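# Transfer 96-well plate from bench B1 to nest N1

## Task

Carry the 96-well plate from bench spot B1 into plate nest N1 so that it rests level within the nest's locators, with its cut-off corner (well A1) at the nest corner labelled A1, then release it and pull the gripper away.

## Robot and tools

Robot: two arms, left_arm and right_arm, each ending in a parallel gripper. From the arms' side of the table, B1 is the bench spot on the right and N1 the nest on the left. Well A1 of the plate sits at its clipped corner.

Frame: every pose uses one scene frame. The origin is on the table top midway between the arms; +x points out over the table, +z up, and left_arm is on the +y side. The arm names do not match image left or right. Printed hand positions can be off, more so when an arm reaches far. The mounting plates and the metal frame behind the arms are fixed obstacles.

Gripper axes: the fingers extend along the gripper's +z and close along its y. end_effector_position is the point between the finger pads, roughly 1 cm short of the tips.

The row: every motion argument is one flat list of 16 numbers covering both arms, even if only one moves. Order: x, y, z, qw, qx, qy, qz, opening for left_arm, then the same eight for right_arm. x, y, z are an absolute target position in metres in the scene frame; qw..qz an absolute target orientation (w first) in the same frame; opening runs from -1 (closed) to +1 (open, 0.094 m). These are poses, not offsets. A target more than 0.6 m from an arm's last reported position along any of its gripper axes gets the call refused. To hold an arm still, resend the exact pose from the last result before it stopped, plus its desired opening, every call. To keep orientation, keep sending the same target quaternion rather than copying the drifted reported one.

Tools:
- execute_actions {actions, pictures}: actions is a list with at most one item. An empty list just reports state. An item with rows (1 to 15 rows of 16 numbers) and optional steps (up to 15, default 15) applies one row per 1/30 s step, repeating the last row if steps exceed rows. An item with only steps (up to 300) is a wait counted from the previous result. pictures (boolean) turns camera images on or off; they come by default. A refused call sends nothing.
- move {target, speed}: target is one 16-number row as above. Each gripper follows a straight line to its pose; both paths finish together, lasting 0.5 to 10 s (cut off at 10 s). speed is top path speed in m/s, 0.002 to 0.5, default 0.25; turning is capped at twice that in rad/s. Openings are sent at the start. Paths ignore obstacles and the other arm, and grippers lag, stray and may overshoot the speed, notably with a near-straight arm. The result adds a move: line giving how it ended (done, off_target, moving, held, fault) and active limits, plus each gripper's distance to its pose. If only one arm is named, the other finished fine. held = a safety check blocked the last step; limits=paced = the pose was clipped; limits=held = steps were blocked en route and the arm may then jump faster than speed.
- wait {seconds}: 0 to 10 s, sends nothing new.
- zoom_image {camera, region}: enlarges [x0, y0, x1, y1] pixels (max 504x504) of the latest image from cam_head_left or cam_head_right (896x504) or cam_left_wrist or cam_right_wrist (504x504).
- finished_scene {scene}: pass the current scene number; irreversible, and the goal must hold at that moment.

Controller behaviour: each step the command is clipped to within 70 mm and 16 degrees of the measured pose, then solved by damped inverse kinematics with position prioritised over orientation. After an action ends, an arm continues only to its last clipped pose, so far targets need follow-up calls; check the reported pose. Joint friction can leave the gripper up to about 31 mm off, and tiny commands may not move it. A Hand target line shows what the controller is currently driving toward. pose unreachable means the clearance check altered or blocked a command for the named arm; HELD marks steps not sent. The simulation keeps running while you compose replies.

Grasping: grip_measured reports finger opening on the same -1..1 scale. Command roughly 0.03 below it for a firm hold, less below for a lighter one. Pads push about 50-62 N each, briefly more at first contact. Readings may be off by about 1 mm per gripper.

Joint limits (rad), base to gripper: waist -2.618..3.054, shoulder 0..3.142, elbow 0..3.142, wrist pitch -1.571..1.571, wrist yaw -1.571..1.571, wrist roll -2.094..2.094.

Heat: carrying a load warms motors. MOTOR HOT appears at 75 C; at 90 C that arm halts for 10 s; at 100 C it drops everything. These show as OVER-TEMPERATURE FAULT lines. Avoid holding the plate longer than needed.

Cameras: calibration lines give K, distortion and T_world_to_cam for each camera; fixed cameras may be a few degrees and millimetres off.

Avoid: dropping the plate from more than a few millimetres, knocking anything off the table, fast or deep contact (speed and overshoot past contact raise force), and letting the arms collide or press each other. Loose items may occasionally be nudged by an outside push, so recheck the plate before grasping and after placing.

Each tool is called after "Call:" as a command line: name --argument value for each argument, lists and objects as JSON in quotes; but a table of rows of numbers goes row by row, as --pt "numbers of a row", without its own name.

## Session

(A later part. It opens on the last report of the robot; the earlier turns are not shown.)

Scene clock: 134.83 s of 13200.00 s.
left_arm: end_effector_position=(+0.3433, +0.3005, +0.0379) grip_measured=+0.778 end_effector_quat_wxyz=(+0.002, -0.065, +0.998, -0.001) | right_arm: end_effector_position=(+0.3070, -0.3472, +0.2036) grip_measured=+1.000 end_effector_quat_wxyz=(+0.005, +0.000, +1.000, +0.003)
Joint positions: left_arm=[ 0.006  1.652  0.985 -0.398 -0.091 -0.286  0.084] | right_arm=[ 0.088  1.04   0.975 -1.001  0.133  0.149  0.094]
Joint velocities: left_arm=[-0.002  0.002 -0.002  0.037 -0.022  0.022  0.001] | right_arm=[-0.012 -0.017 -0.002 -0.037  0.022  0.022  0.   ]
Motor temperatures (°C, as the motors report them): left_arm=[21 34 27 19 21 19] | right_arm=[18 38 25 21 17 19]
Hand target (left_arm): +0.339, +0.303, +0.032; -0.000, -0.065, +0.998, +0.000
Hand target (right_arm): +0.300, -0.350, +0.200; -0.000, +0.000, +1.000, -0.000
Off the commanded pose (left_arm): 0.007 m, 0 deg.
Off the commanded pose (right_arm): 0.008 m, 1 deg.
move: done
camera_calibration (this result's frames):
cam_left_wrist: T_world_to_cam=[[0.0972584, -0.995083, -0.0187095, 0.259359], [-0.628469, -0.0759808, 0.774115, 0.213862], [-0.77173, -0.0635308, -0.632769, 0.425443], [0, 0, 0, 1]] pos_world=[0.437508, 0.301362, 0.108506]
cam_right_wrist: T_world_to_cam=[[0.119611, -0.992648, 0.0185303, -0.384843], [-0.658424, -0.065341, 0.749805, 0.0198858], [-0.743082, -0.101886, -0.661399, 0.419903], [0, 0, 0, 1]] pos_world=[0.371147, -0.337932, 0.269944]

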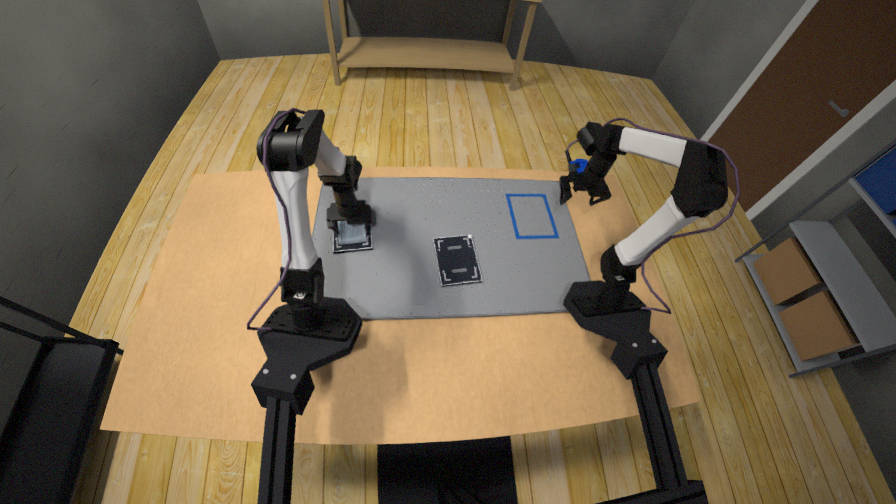

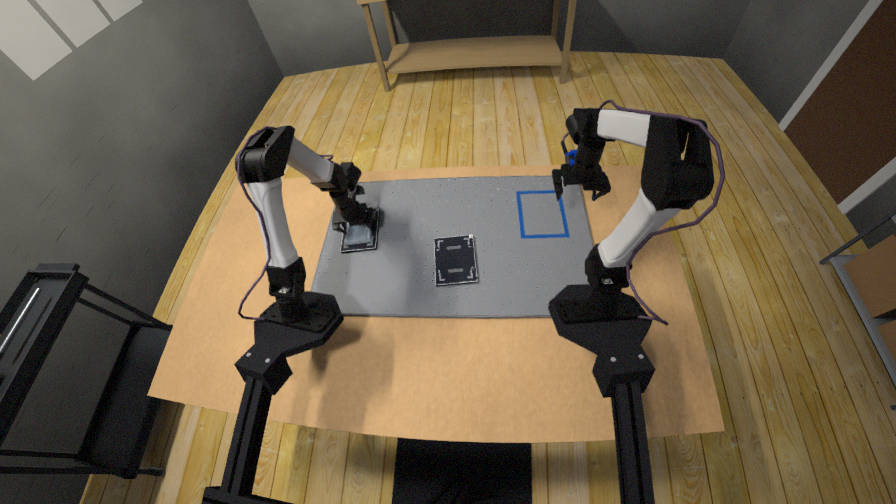

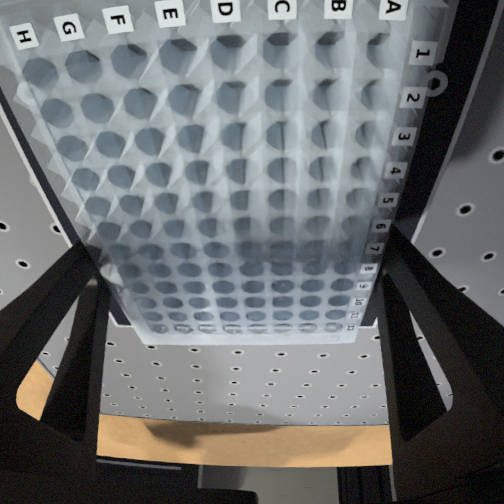

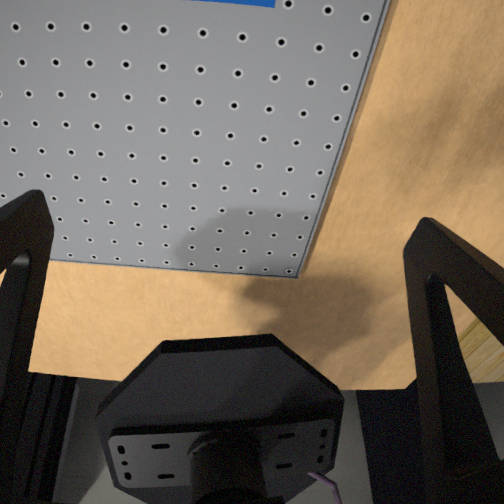

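Call:
move --target '[0.340,0.303,0.09,0,-0.065,0.998,0,0.70,0.30,-0.35,0.2,0,0,1,0,1]' --speed 0.05

Call:
move --target '[0.340,0.303,0.022,0,-0.065,0.998,0,0.70,0.30,-0.35,0.2,0,0,1,0,1]' --speed 0.025

Call:
zoom_image --camera "cam_head_left" --region '[300,180,410,270]'

Call:
zoom_image --camera "cam_head_right" --region '[310,180,420,270]'

Scene clock: 140.53 s of 13200.00 s.
left_arm: end_effector_position=(+0.3315, +0.3064, +0.0806) grip_measured=+0.778 end_effector_quat_wxyz=(-0.012, -0.064, +0.998, +0.002) | right_arm: end_effector_position=(+0.3070, -0.3472, +0.2036) grip_measured=+1.000 end_effector_quat_wxyz=(+0.005, +0.000, +1.000, +0.003)
Joint positions: left_arm=[ 0.006  1.507  0.985 -0.571 -0.091 -0.286  0.084] | right_arm=[ 0.088  1.04   0.975 -1.001  0.133  0.149  0.094]
Joint velocities: left_arm=[-0.002 -0.002  0.007 -0.125  0.037 -0.022 -0.   ] | right_arm=[-0.007  0.002 -0.022 -0.007 -0.022  0.007  0.   ]
Motor temperatures (°C, as the motors report them): left_arm=[21 34 27 19 21 19] | right_arm=[18 38 25 21 17 19]
Hand target (left_arm): +0.340, +0.303, +0.090; +0.000, -0.065, +0.998, -0.000
Hand target (right_arm): +0.300, -0.350, +0.200; -0.000, +0.000, +1.000, -0.000
Off the commanded pose (left_arm): 0.013 m, 1 deg.
Off the commanded pose (right_arm): 0.008 m, 1 deg.
After step 90, 1.23 s passed at rest.
move: off_target (left_arm)
camera_calibration (this result's frames):
cam_left_wrist: T_world_to_cam=[[0.0940935, -0.995233, -0.0256318, 0.268798], [-0.607235, -0.0777748, 0.790707, 0.166045], [-0.788931, -0.0588358, -0.611658, 0.446222], [0, 0, 0, 1]] pos_world=[0.427574, 0.306685, 0.148533]
cam_right_wrist: T_world_to_cam=[[0.119611, -0.992648, 0.0185303, -0.384843], [-0.658424, -0.065341, 0.749805, 0.0198858], [-0.743082, -0.101886, -0.661399, 0.419903], [0, 0, 0, 1]] pos_world=[0.371147, -0.337932, 0.269944]

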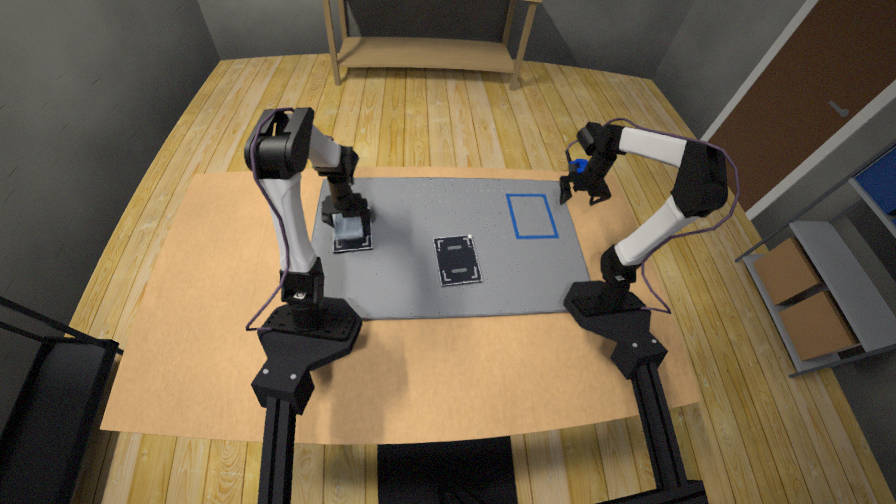

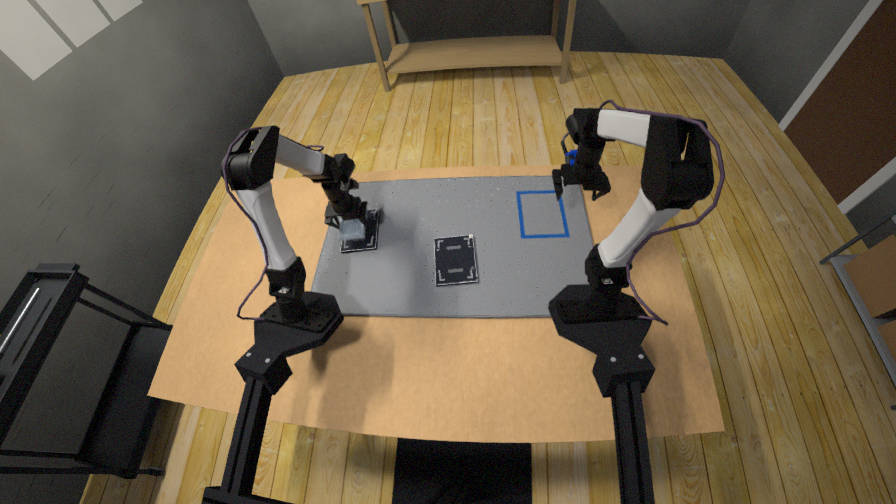

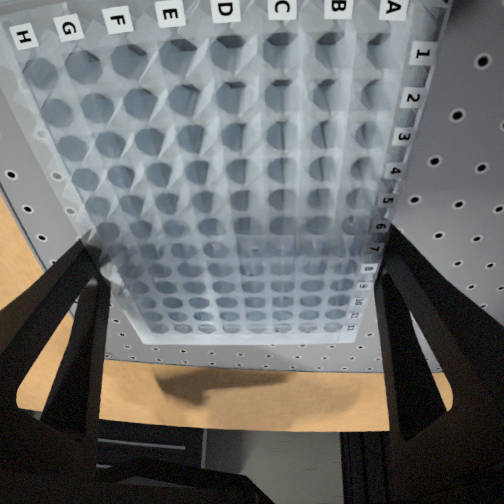

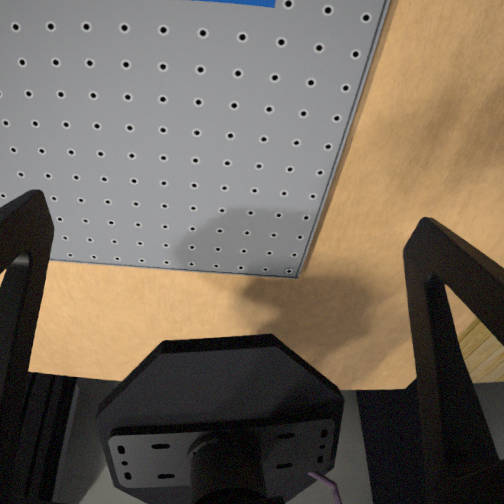

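Scene clock: 143.13 s of 13200.00 s.
left_arm: end_effector_position=(+0.3432, +0.3015, +0.0350) grip_measured=+0.778 end_effector_quat_wxyz=(+0.001, -0.059, +0.998, +0.000) | right_arm: end_effector_position=(+0.3070, -0.3472, +0.2036) grip_measured=+1.000 end_effector_quat_wxyz=(+0.005, +0.000, +1.000, +0.003)
Joint positions: left_arm=[ 0.009  1.662  0.985 -0.39  -0.092 -0.273  0.084] | right_arm=[ 0.088  1.04   0.975 -1.001  0.133  0.149  0.094]
Joint velocities: left_arm=[-0.022 -0.012 -0.002  0.022  0.022  0.022  0.   ] | right_arm=[-0.002 -0.002  0.022 -0.022 -0.037 -0.037  0.   ]
Motor temperatures (°C, as the motors report them): left_arm=[21 33 27 19 21 19] | right_arm=[18 37 25 21 17 19]
Hand target (left_arm): +0.339, +0.303, +0.022; -0.000, -0.065, +0.998, -0.000
Hand target (right_arm): +0.300, -0.350, +0.200; -0.000, -0.000, +1.000, -0.000
Off the commanded pose (left_arm): 0.014 m, 1 deg.
Off the commanded pose (right_arm): 0.008 m, 1 deg.
move: off_target (left_arm)
camera_calibration (this result's frames):
cam_left_wrist: T_world_to_cam=[[0.0861236, -0.996052, -0.0215245, 0.264526], [-0.628257, -0.0710645, 0.774753, 0.214539], [-0.773224, -0.0532016, -0.631897, 0.420971], [0, 0, 0, 1]] pos_world=[0.437509, 0.301124, 0.105489]
cam_right_wrist: T_world_to_cam=[[0.11999, -0.992602, 0.0185346, -0.384944], [-0.658401, -0.0655891, 0.749804, 0.0197928], [-0.743041, -0.102172, -0.6614, 0.419792], [0, 0, 0, 1]] pos_world=[0.371143, -0.337907, 0.269944]

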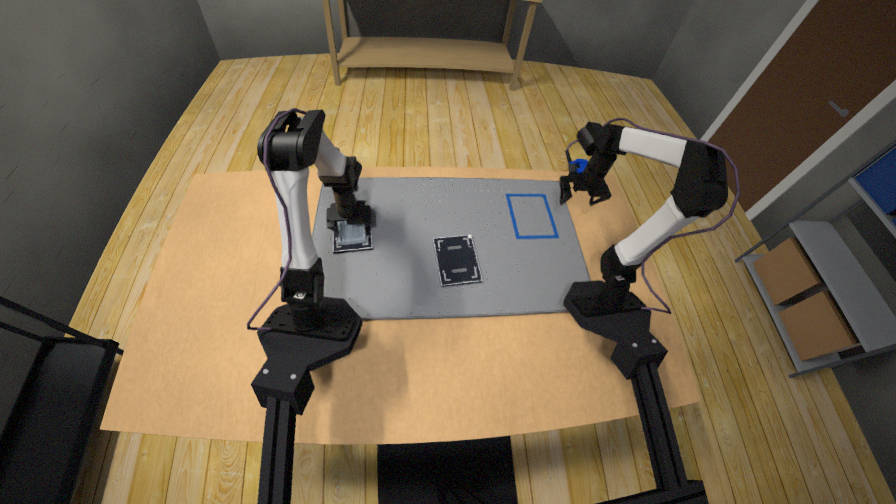

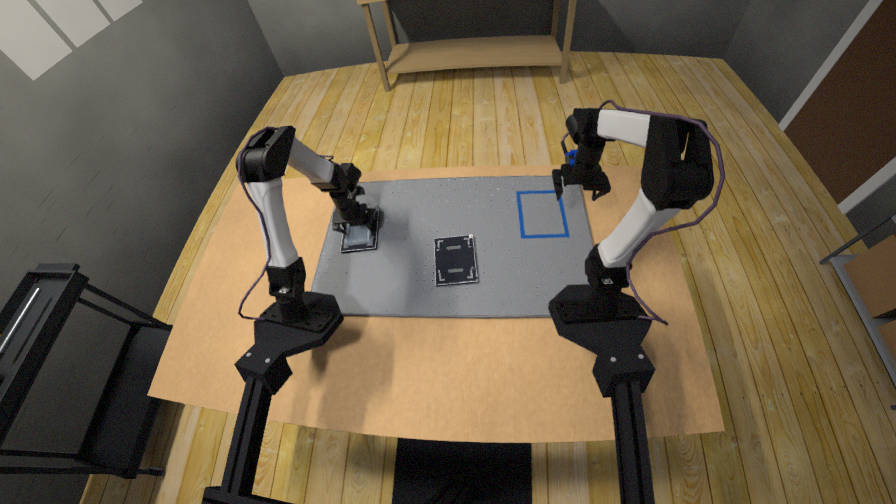

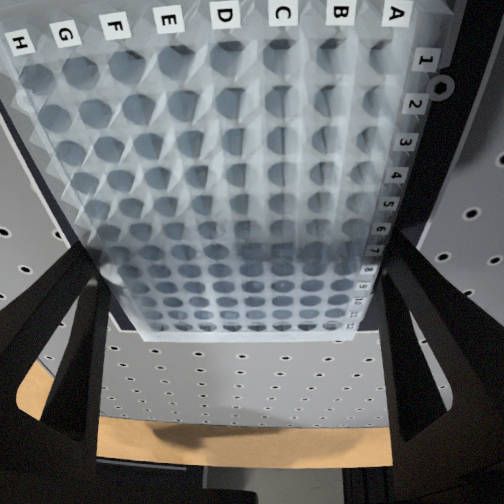

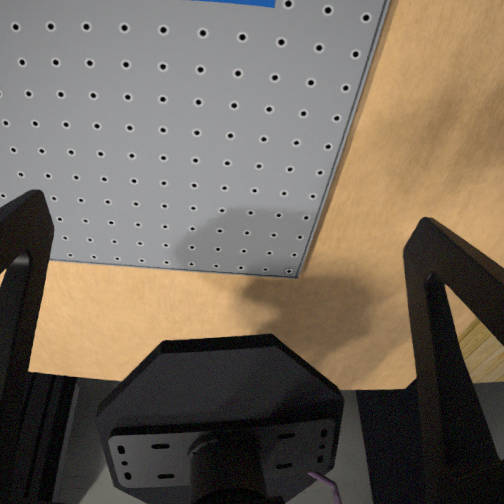

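Region (300, 180, 410, 270) of cam_head_left's 896x504 image, scaled by 4.582, with more detail than that image has; it fills the top 412 rows of this view, and the rest is white.

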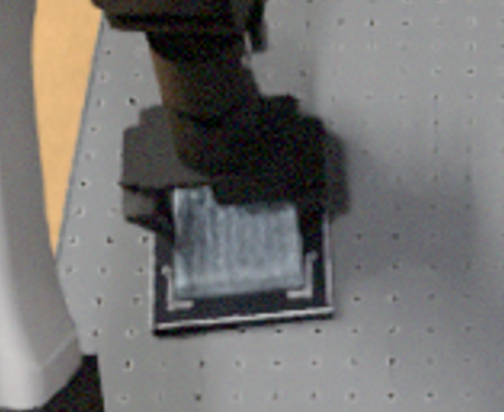

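Region (310, 180, 420, 270) of cam_head_right's 896x504 image, scaled by 4.582, with more detail than that image has; it fills the top 412 rows of this view, and the rest is white.

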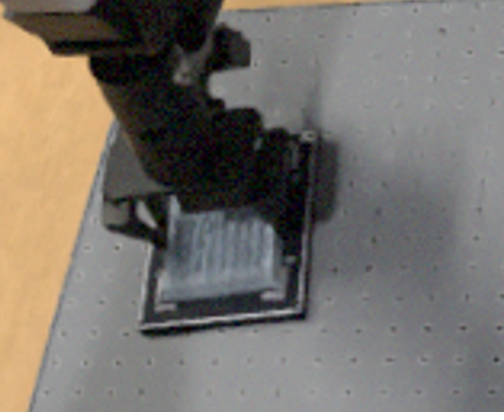

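Call:
move --target '[0.340,0.303,0.09,0,-0.065,0.998,0,0.70,0.30,-0.35,0.2,0,0,1,0,1]' --speed 0.05

Call:
move --target '[0.335,0.303,0.022,0,-0.065,0.998,0,0.70,0.30,-0.35,0.2,0,0,1,0,1]' --speed 0.025

Call:
zoom_image --camera "cam_head_left" --region '[300,180,410,270]'

Call:
zoom_image --camera "cam_head_right" --region '[310,180,420,270]'

Scene clock: 153.00 s of 13200.00 s.
left_arm: end_effector_position=(+0.3316, +0.3076, +0.0805) grip_measured=+0.778 end_effector_quat_wxyz=(-0.012, -0.065, +0.998, +0.003) | right_arm: end_effector_position=(+0.3070, -0.3472, +0.2036) grip_measured=+1.000 end_effector_quat_wxyz=(+0.005, +0.000, +1.000, +0.003)
Joint positions: left_arm=[ 0.009  1.507  0.985 -0.571 -0.093 -0.286  0.084] | right_arm=[ 0.088  1.04   0.975 -1.001  0.133  0.149  0.094]
Joint velocities: left_arm=[-0.007 -0.002 -0.002 -0.051  0.022  0.037  0.   ] | right_arm=[-0.012 -0.022 -0.012 -0.007 -0.037  0.007  0.   ]
Motor temperatures (°C, as the motors report them): left_arm=[21 32 26 20 21 19] | right_arm=[18 37 25 21 17 19]
Hand target (left_arm): +0.340, +0.303, +0.090; +0.000, -0.065, +0.998, -0.000
Hand target (right_arm): +0.300, -0.350, +0.200; -0.000, +0.000, +1.000, -0.000
Off the commanded pose (left_arm): 0.013 m, 1 deg.
Off the commanded pose (right_arm): 0.008 m, 1 deg.
After step 90, 5.33 s passed at rest.
move: off_target (left_arm)
camera_calibration (this result's frames):
cam_left_wrist: T_world_to_cam=[[0.0963823, -0.994939, -0.0284057, 0.269358], [-0.607231, -0.0813886, 0.790346, 0.167424], [-0.788658, -0.0589265, -0.612002, 0.446337], [0, 0, 0, 1]] pos_world=[0.427711, 0.307922, 0.148488]
cam_right_wrist: T_world_to_cam=[[0.11999, -0.992602, 0.0185346, -0.384944], [-0.658401, -0.0655891, 0.749804, 0.0197928], [-0.743041, -0.102172, -0.6614, 0.419792], [0, 0, 0, 1]] pos_world=[0.371143, -0.337907, 0.269944]

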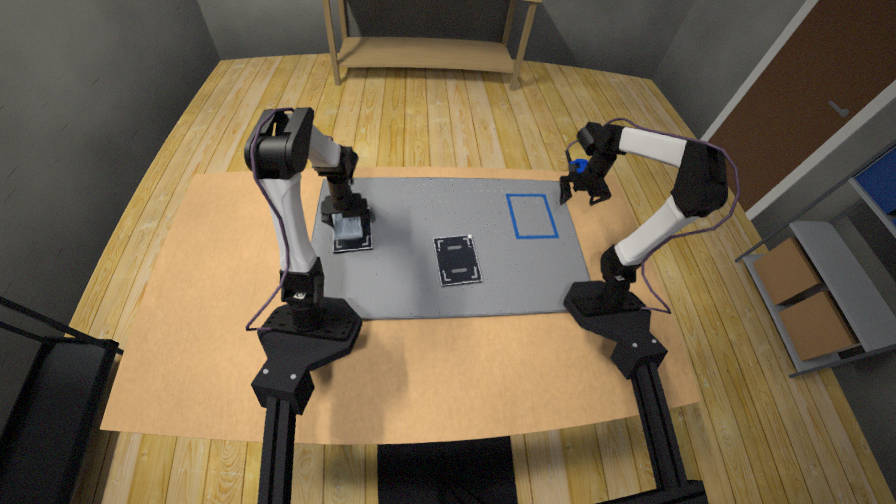

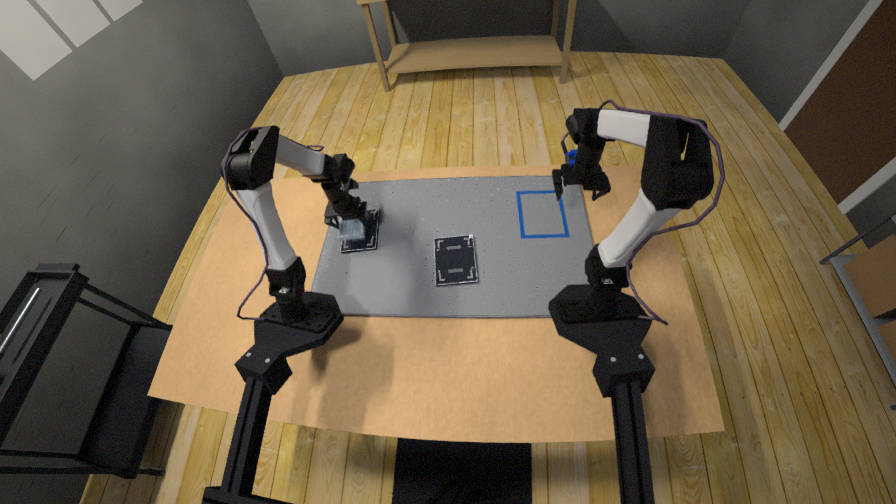

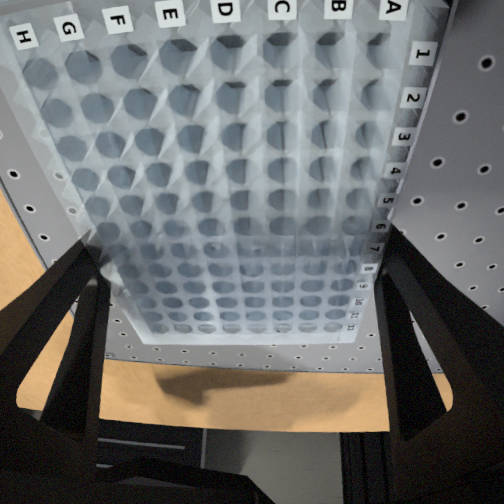

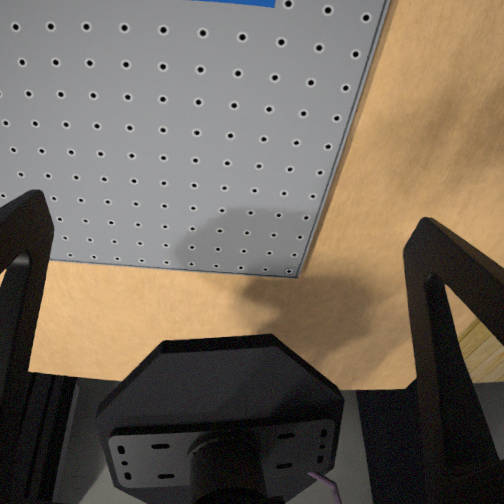

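Scene clock: 155.57 s of 13200.00 s.
left_arm: end_effector_position=(+0.3378, +0.3029, +0.0365) grip_measured=+0.778 end_effector_quat_wxyz=(-0.001, -0.066, +0.998, +0.002) | right_arm: end_effector_position=(+0.3070, -0.3472, +0.2036) grip_measured=+1.000 end_effector_quat_wxyz=(+0.005, +0.000, +1.000, +0.003)
Joint positions: left_arm=[ 0.009  1.646  0.964 -0.389 -0.095 -0.286  0.084] | right_arm=[ 0.088  1.04   0.975 -1.001  0.133  0.149  0.094]
Joint velocities: left_arm=[-0.012 -0.007 -0.002  0.007 -0.081  0.051  0.   ] | right_arm=[ 0.012 -0.002 -0.022  0.022 -0.051 -0.022  0.   ]
Motor temperatures (°C, as the motors report them): left_arm=[21 32 26 20 21 19] | right_arm=[18 37 25 21 17 19]
Hand target (left_arm): +0.334, +0.303, +0.022; -0.001, -0.065, +0.998, +0.000
Hand target (right_arm): +0.300, -0.350, +0.200; -0.000, +0.000, +1.000, -0.000
Off the commanded pose (left_arm): 0.015 m, 0 deg.
Off the commanded pose (right_arm): 0.008 m, 1 deg.
move: off_target (left_arm)
camera_calibration (this result's frames):
cam_left_wrist: T_world_to_cam=[[0.0989469, -0.994785, -0.0247591, 0.261797], [-0.624362, -0.0814382, 0.776878, 0.211836], [-0.774843, -0.0614111, -0.629164, 0.42073], [0, 0, 0, 1]] pos_world=[0.432358, 0.303521, 0.106619]
cam_right_wrist: T_world_to_cam=[[0.11999, -0.992602, 0.0185346, -0.384944], [-0.658401, -0.0655891, 0.749804, 0.0197928], [-0.743041, -0.102172, -0.6614, 0.419792], [0, 0, 0, 1]] pos_world=[0.371143, -0.337907, 0.269944]

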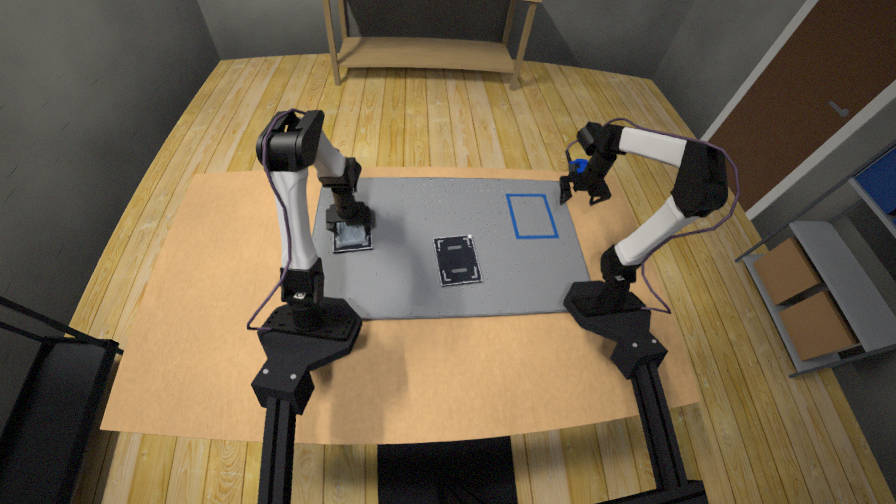

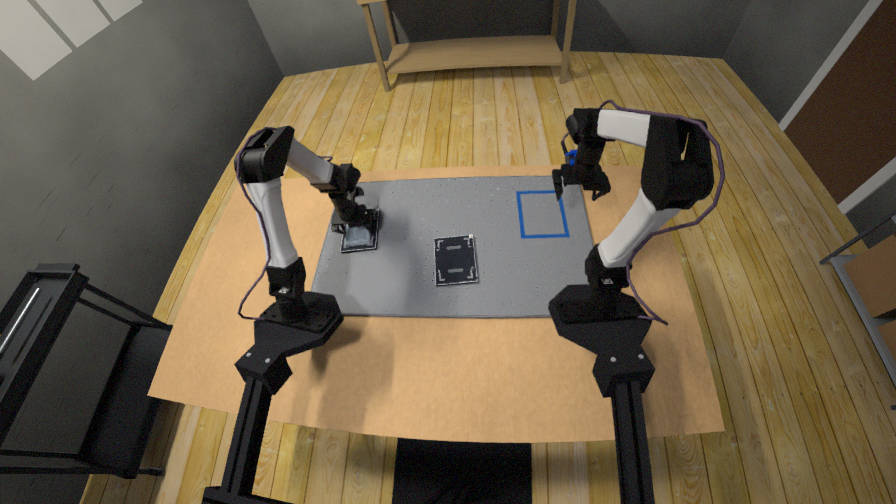

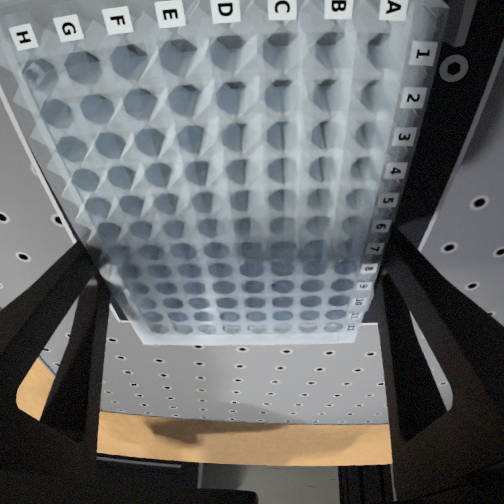

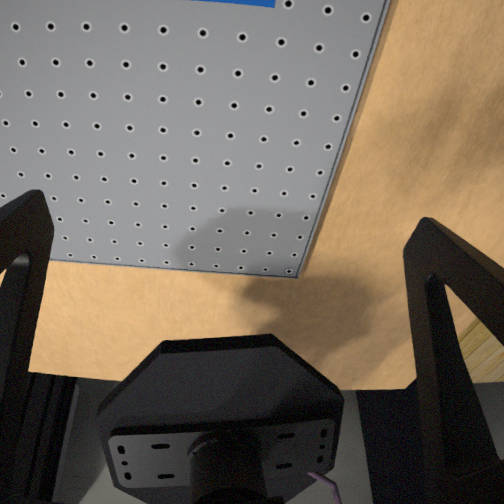

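Region (300, 180, 410, 270) of cam_head_left's 896x504 image, scaled by 4.582, with more detail than that image has; it fills the top 412 rows of this view, and the rest is white.

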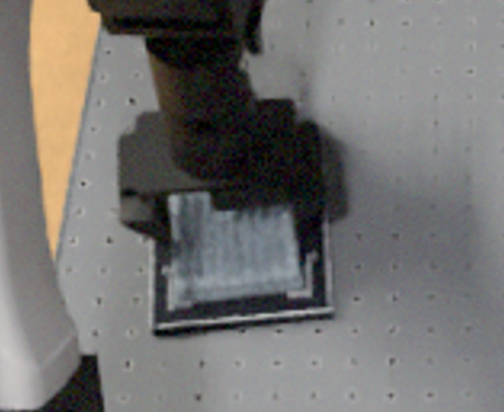

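Region (310, 180, 420, 270) of cam_head_right's 896x504 image, scaled by 4.582, with more detail than that image has; it fills the top 412 rows of this view, and the rest is white.

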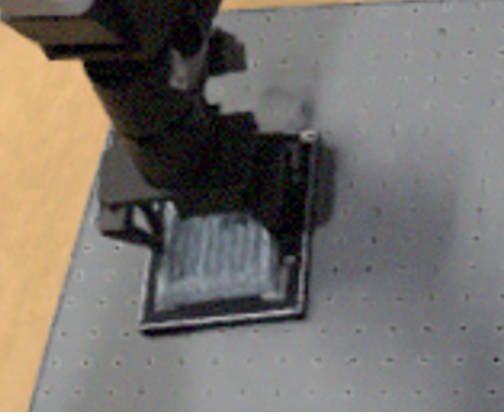

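Call:
move --target '[0.36,0.34,0.10,0,-0.065,0.998,0,0.70,0.30,-0.35,0.2,0,0,1,0,1]' --speed 0.05

Call:
move --target '[0.337,0.300,0.09,0,-0.065,0.998,0,0.70,0.30,-0.35,0.2,0,0,1,0,1]' --speed 0.03

Call:
move --target '[0.337,0.300,0.030,0,-0.065,0.998,0,0.70,0.30,-0.35,0.2,0,0,1,0,1]' --speed 0.025

Call:
zoom_image --camera "cam_head_left" --region '[300,180,410,270]'

Scene clock: 162.40 s of 13200.00 s.
left_arm: end_effector_position=(+0.3543, +0.3383, +0.0911) grip_measured=+0.778 end_effector_quat_wxyz=(-0.008, -0.066, +0.998, +0.003) | right_arm: end_effector_position=(+0.3070, -0.3472, +0.2036) grip_measured=+1.000 end_effector_quat_wxyz=(+0.005, +0.000, +1.000, +0.003)
Joint positions: left_arm=[ 0.123  1.522  1.079 -0.635 -0.039 -0.187  0.084] | right_arm=[ 0.088  1.04   0.975 -1.001  0.133  0.149  0.094]
Joint velocities: left_arm=[ 0.007 -0.007  0.007 -0.022  0.007 -0.037  0.001] | right_arm=[-0.002 -0.007 -0.007 -0.022  0.022 -0.007  0.   ]
Motor temperatures (°C, as the motors report them): left_arm=[21 31 26 20 21 19] | right_arm=[18 37 25 21 17 19]
Hand target (left_arm): +0.361, +0.340, +0.100; +0.001, -0.065, +0.998, -0.001
Hand target (right_arm): +0.300, -0.350, +0.200; -0.000, +0.000, +1.000, -0.000
Off the commanded pose (left_arm): 0.011 m, 1 deg.
Off the commanded pose (right_arm): 0.008 m, 1 deg.
After step 90, 1.83 s passed at rest.
move: off_target (left_arm)
camera_calibration (this result's frames):
cam_left_wrist: T_world_to_cam=[[0.098281, -0.994804, -0.0265644, 0.297214], [-0.612884, -0.0815369, 0.785955, 0.177796], [-0.784037, -0.0609635, -0.617713, 0.472083], [0, 0, 0, 1]] pos_world=[0.449889, 0.338947, 0.159767]
cam_right_wrist: T_world_to_cam=[[0.11999, -0.992602, 0.0185346, -0.384944], [-0.658401, -0.0655891, 0.749804, 0.0197928], [-0.743041, -0.102172, -0.6614, 0.419792], [0, 0, 0, 1]] pos_world=[0.371143, -0.337907, 0.269944]

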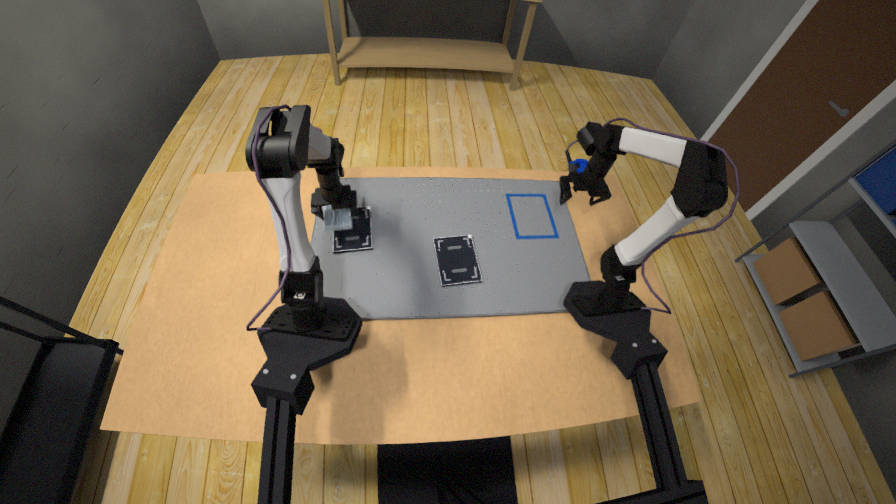

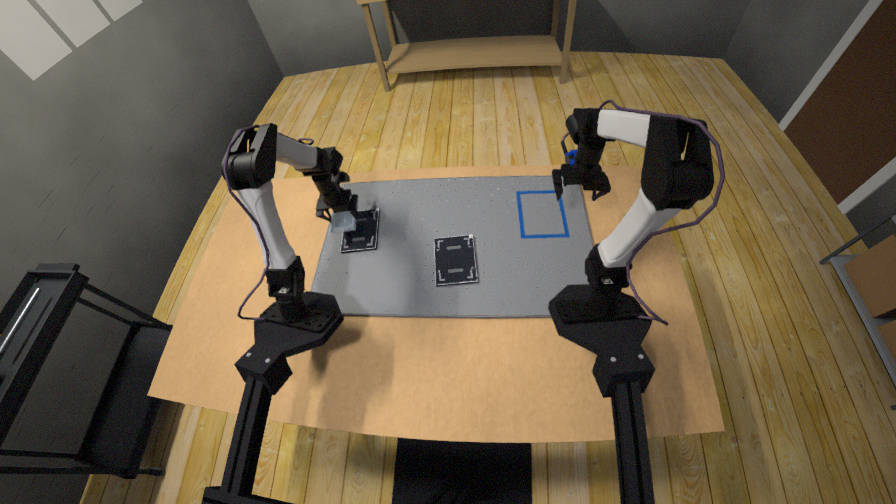

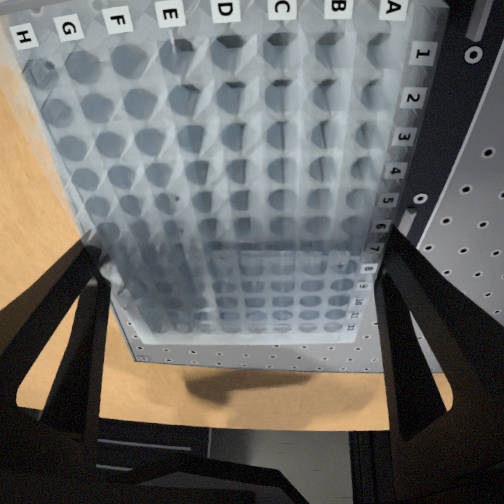

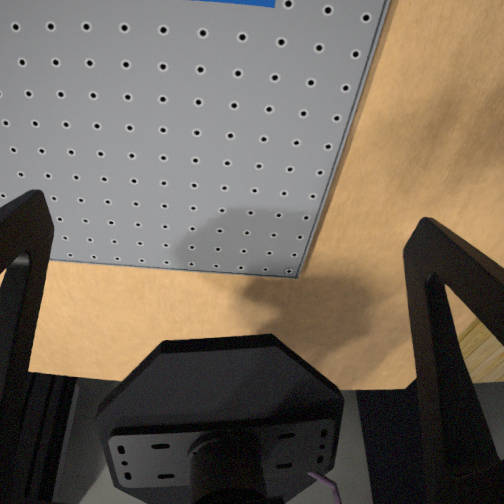

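Scene clock: 164.07 s of 13200.00 s.
left_arm: end_effector_position=(+0.3349, +0.3014, +0.0870) grip_measured=+0.778 end_effector_quat_wxyz=(-0.014, -0.062, +0.998, +0.000) | right_arm: end_effector_position=(+0.3070, -0.3472, +0.2036) grip_measured=+1.000 end_effector_quat_wxyz=(+0.005, +0.000, +1.000, +0.003)
Joint positions: left_arm=[-0.008  1.505  1.015 -0.608 -0.094 -0.295  0.084] | right_arm=[ 0.088  1.04   0.975 -1.001  0.133  0.149  0.094]
Joint velocities: left_arm=[-0.017 -0.002 -0.007 -0.081 -0.022 -0.051 -0.   ] | right_arm=[-0.017 -0.017 -0.027  0.022 -0.022  0.007  0.   ]
Motor temperatures (°C, as the motors report them): left_arm=[21 32 26 20 21 19] | right_arm=[18 37 25 21 17 19]
Hand target (left_arm): +0.337, +0.300, +0.090; -0.001, -0.065, +0.998, +0.001
Hand target (right_arm): +0.300, -0.350, +0.200; -0.000, +0.000, +1.000, -0.000
Off the commanded pose (left_arm): 0.004 m, 2 deg.
Off the commanded pose (right_arm): 0.008 m, 1 deg.
move: done
camera_calibration (this result's frames):
cam_left_wrist: T_world_to_cam=[[0.0896846, -0.995727, -0.0219979, 0.265022], [-0.604359, -0.0719635, 0.793455, 0.159644], [-0.791648, -0.0578661, -0.608231, 0.452881], [0, 0, 0, 1]] pos_world=[0.431237, 0.301585, 0.154616]
cam_right_wrist: T_world_to_cam=[[0.11999, -0.992602, 0.0185346, -0.384944], [-0.658401, -0.0655891, 0.749804, 0.0197928], [-0.743041, -0.102172, -0.6614, 0.419792], [0, 0, 0, 1]] pos_world=[0.371143, -0.337907, 0.269944]

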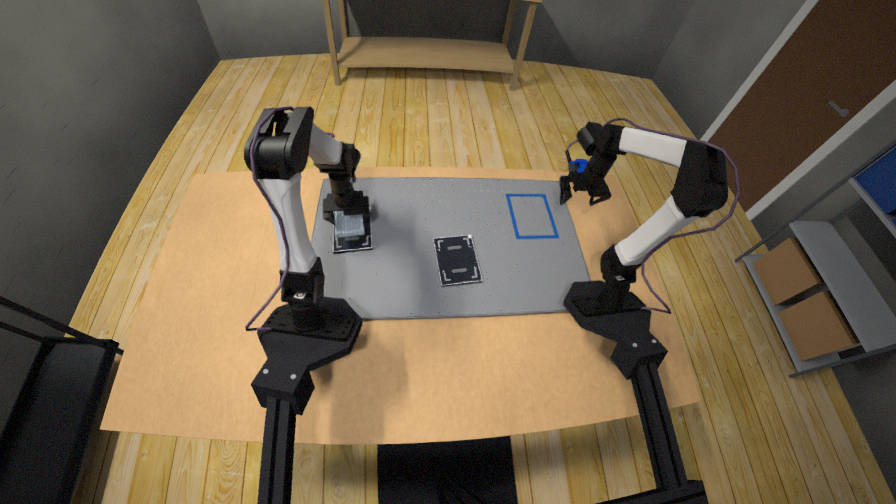

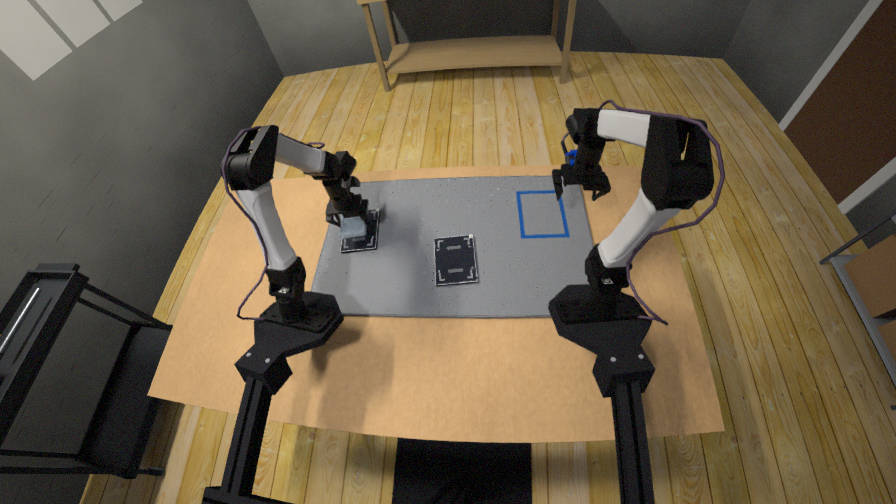

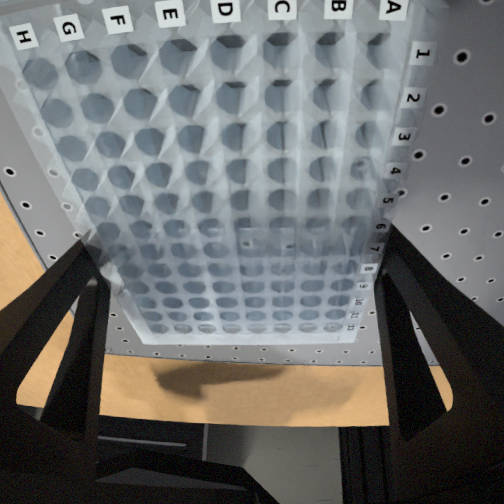

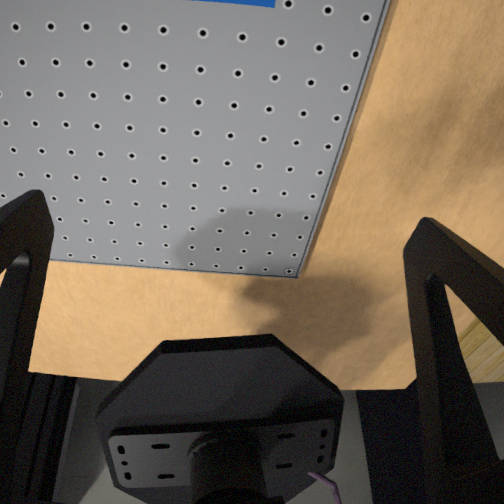

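Scene clock: 166.57 s of 13200.00 s.
left_arm: end_effector_position=(+0.3399, +0.2956, +0.0378) grip_measured=+0.778 end_effector_quat_wxyz=(+0.000, -0.063, +0.998, -0.003) | right_arm: end_effector_position=(+0.3070, -0.3472, +0.2036) grip_measured=+1.000 end_effector_quat_wxyz=(+0.005, +0.000, +1.000, +0.003)
Joint positions: left_arm=[-0.008  1.649  0.975 -0.394 -0.094 -0.295  0.084] | right_arm=[ 0.088  1.04   0.975 -1.001  0.133  0.149  0.094]
Joint velocities: left_arm=[-0.002  0.002 -0.007 -0.007 -0.037 -0.051  0.   ] | right_arm=[ 0.007 -0.007 -0.007  0.037 -0.022 -0.037  0.   ]
Motor temperatures (°C, as the motors report them): left_arm=[21 31 26 20 21 19] | right_arm=[18 36 25 21 17 19]
Hand target (left_arm): +0.337, +0.300, +0.030; -0.000, -0.065, +0.998, -0.000
Hand target (right_arm): +0.300, -0.350, +0.200; -0.000, +0.000, +1.000, -0.000
Off the commanded pose (left_arm): 0.009 m, 0 deg.
Off the commanded pose (right_arm): 0.008 m, 1 deg.
move: done
camera_calibration (this result's frames):
cam_left_wrist: T_world_to_cam=[[0.0931601, -0.995548, -0.0143532, 0.256149], [-0.62705, -0.0698628, 0.77584, 0.209041], [-0.773389, -0.0632772, -0.630766, 0.422826], [0, 0, 0, 1]] pos_world=[0.434226, 0.296368, 0.108198]
cam_right_wrist: T_world_to_cam=[[0.11999, -0.992602, 0.0185346, -0.384944], [-0.658401, -0.0655891, 0.749804, 0.0197928], [-0.743041, -0.102172, -0.6614, 0.419792], [0, 0, 0, 1]] pos_world=[0.371143, -0.337907, 0.269944]

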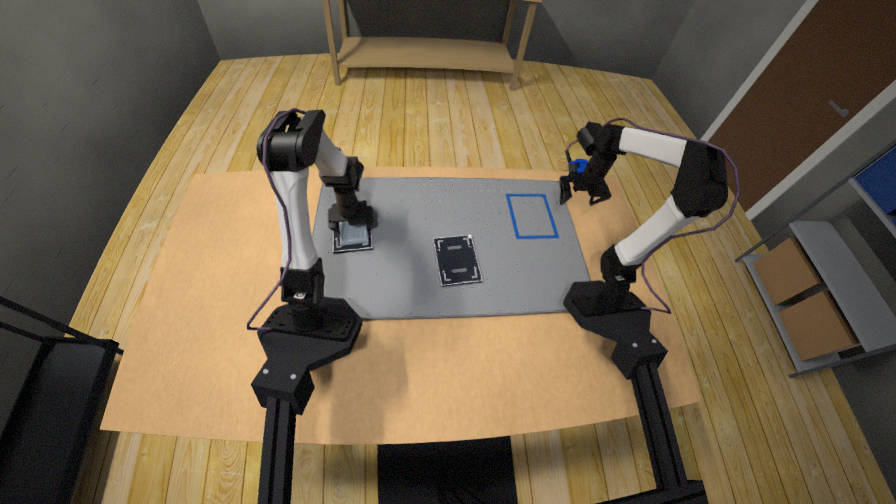

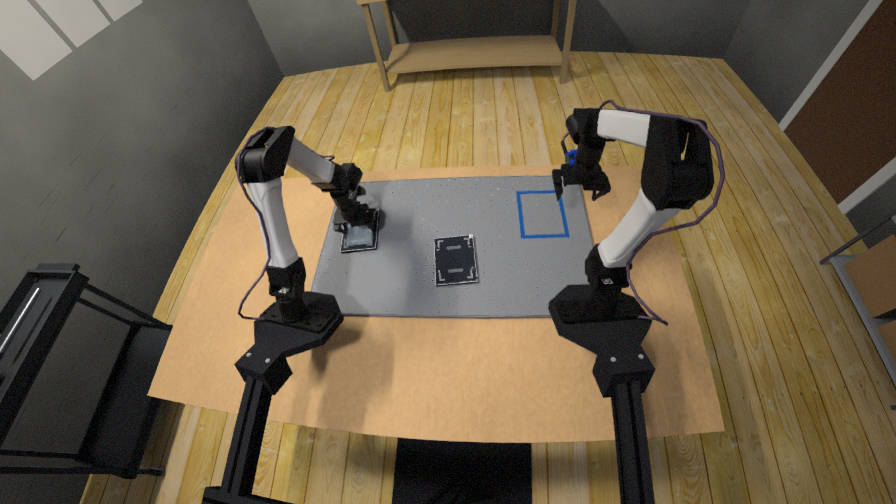

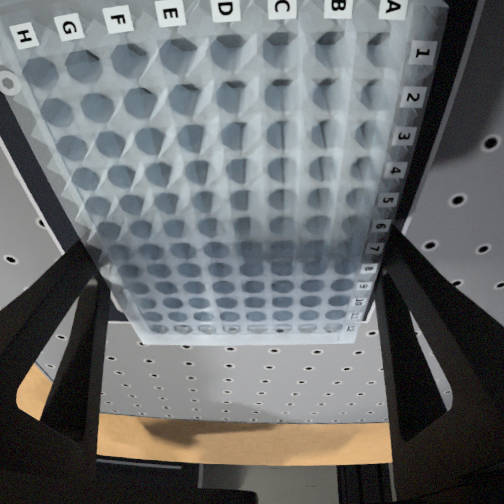

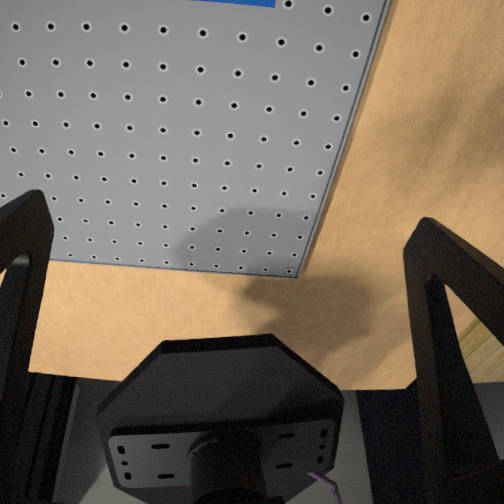

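Region (300, 180, 410, 270) of cam_head_left's 896x504 image, scaled by 4.582, with more detail than that image has; it fills the top 412 rows of this view, and the rest is white.

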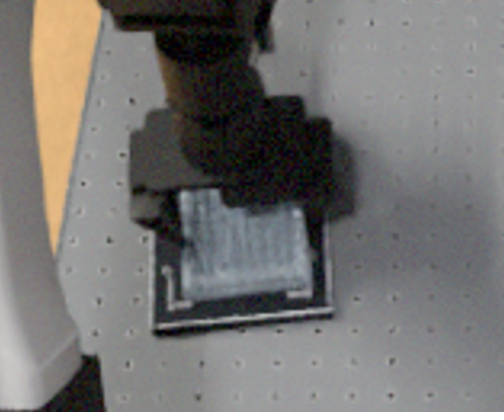

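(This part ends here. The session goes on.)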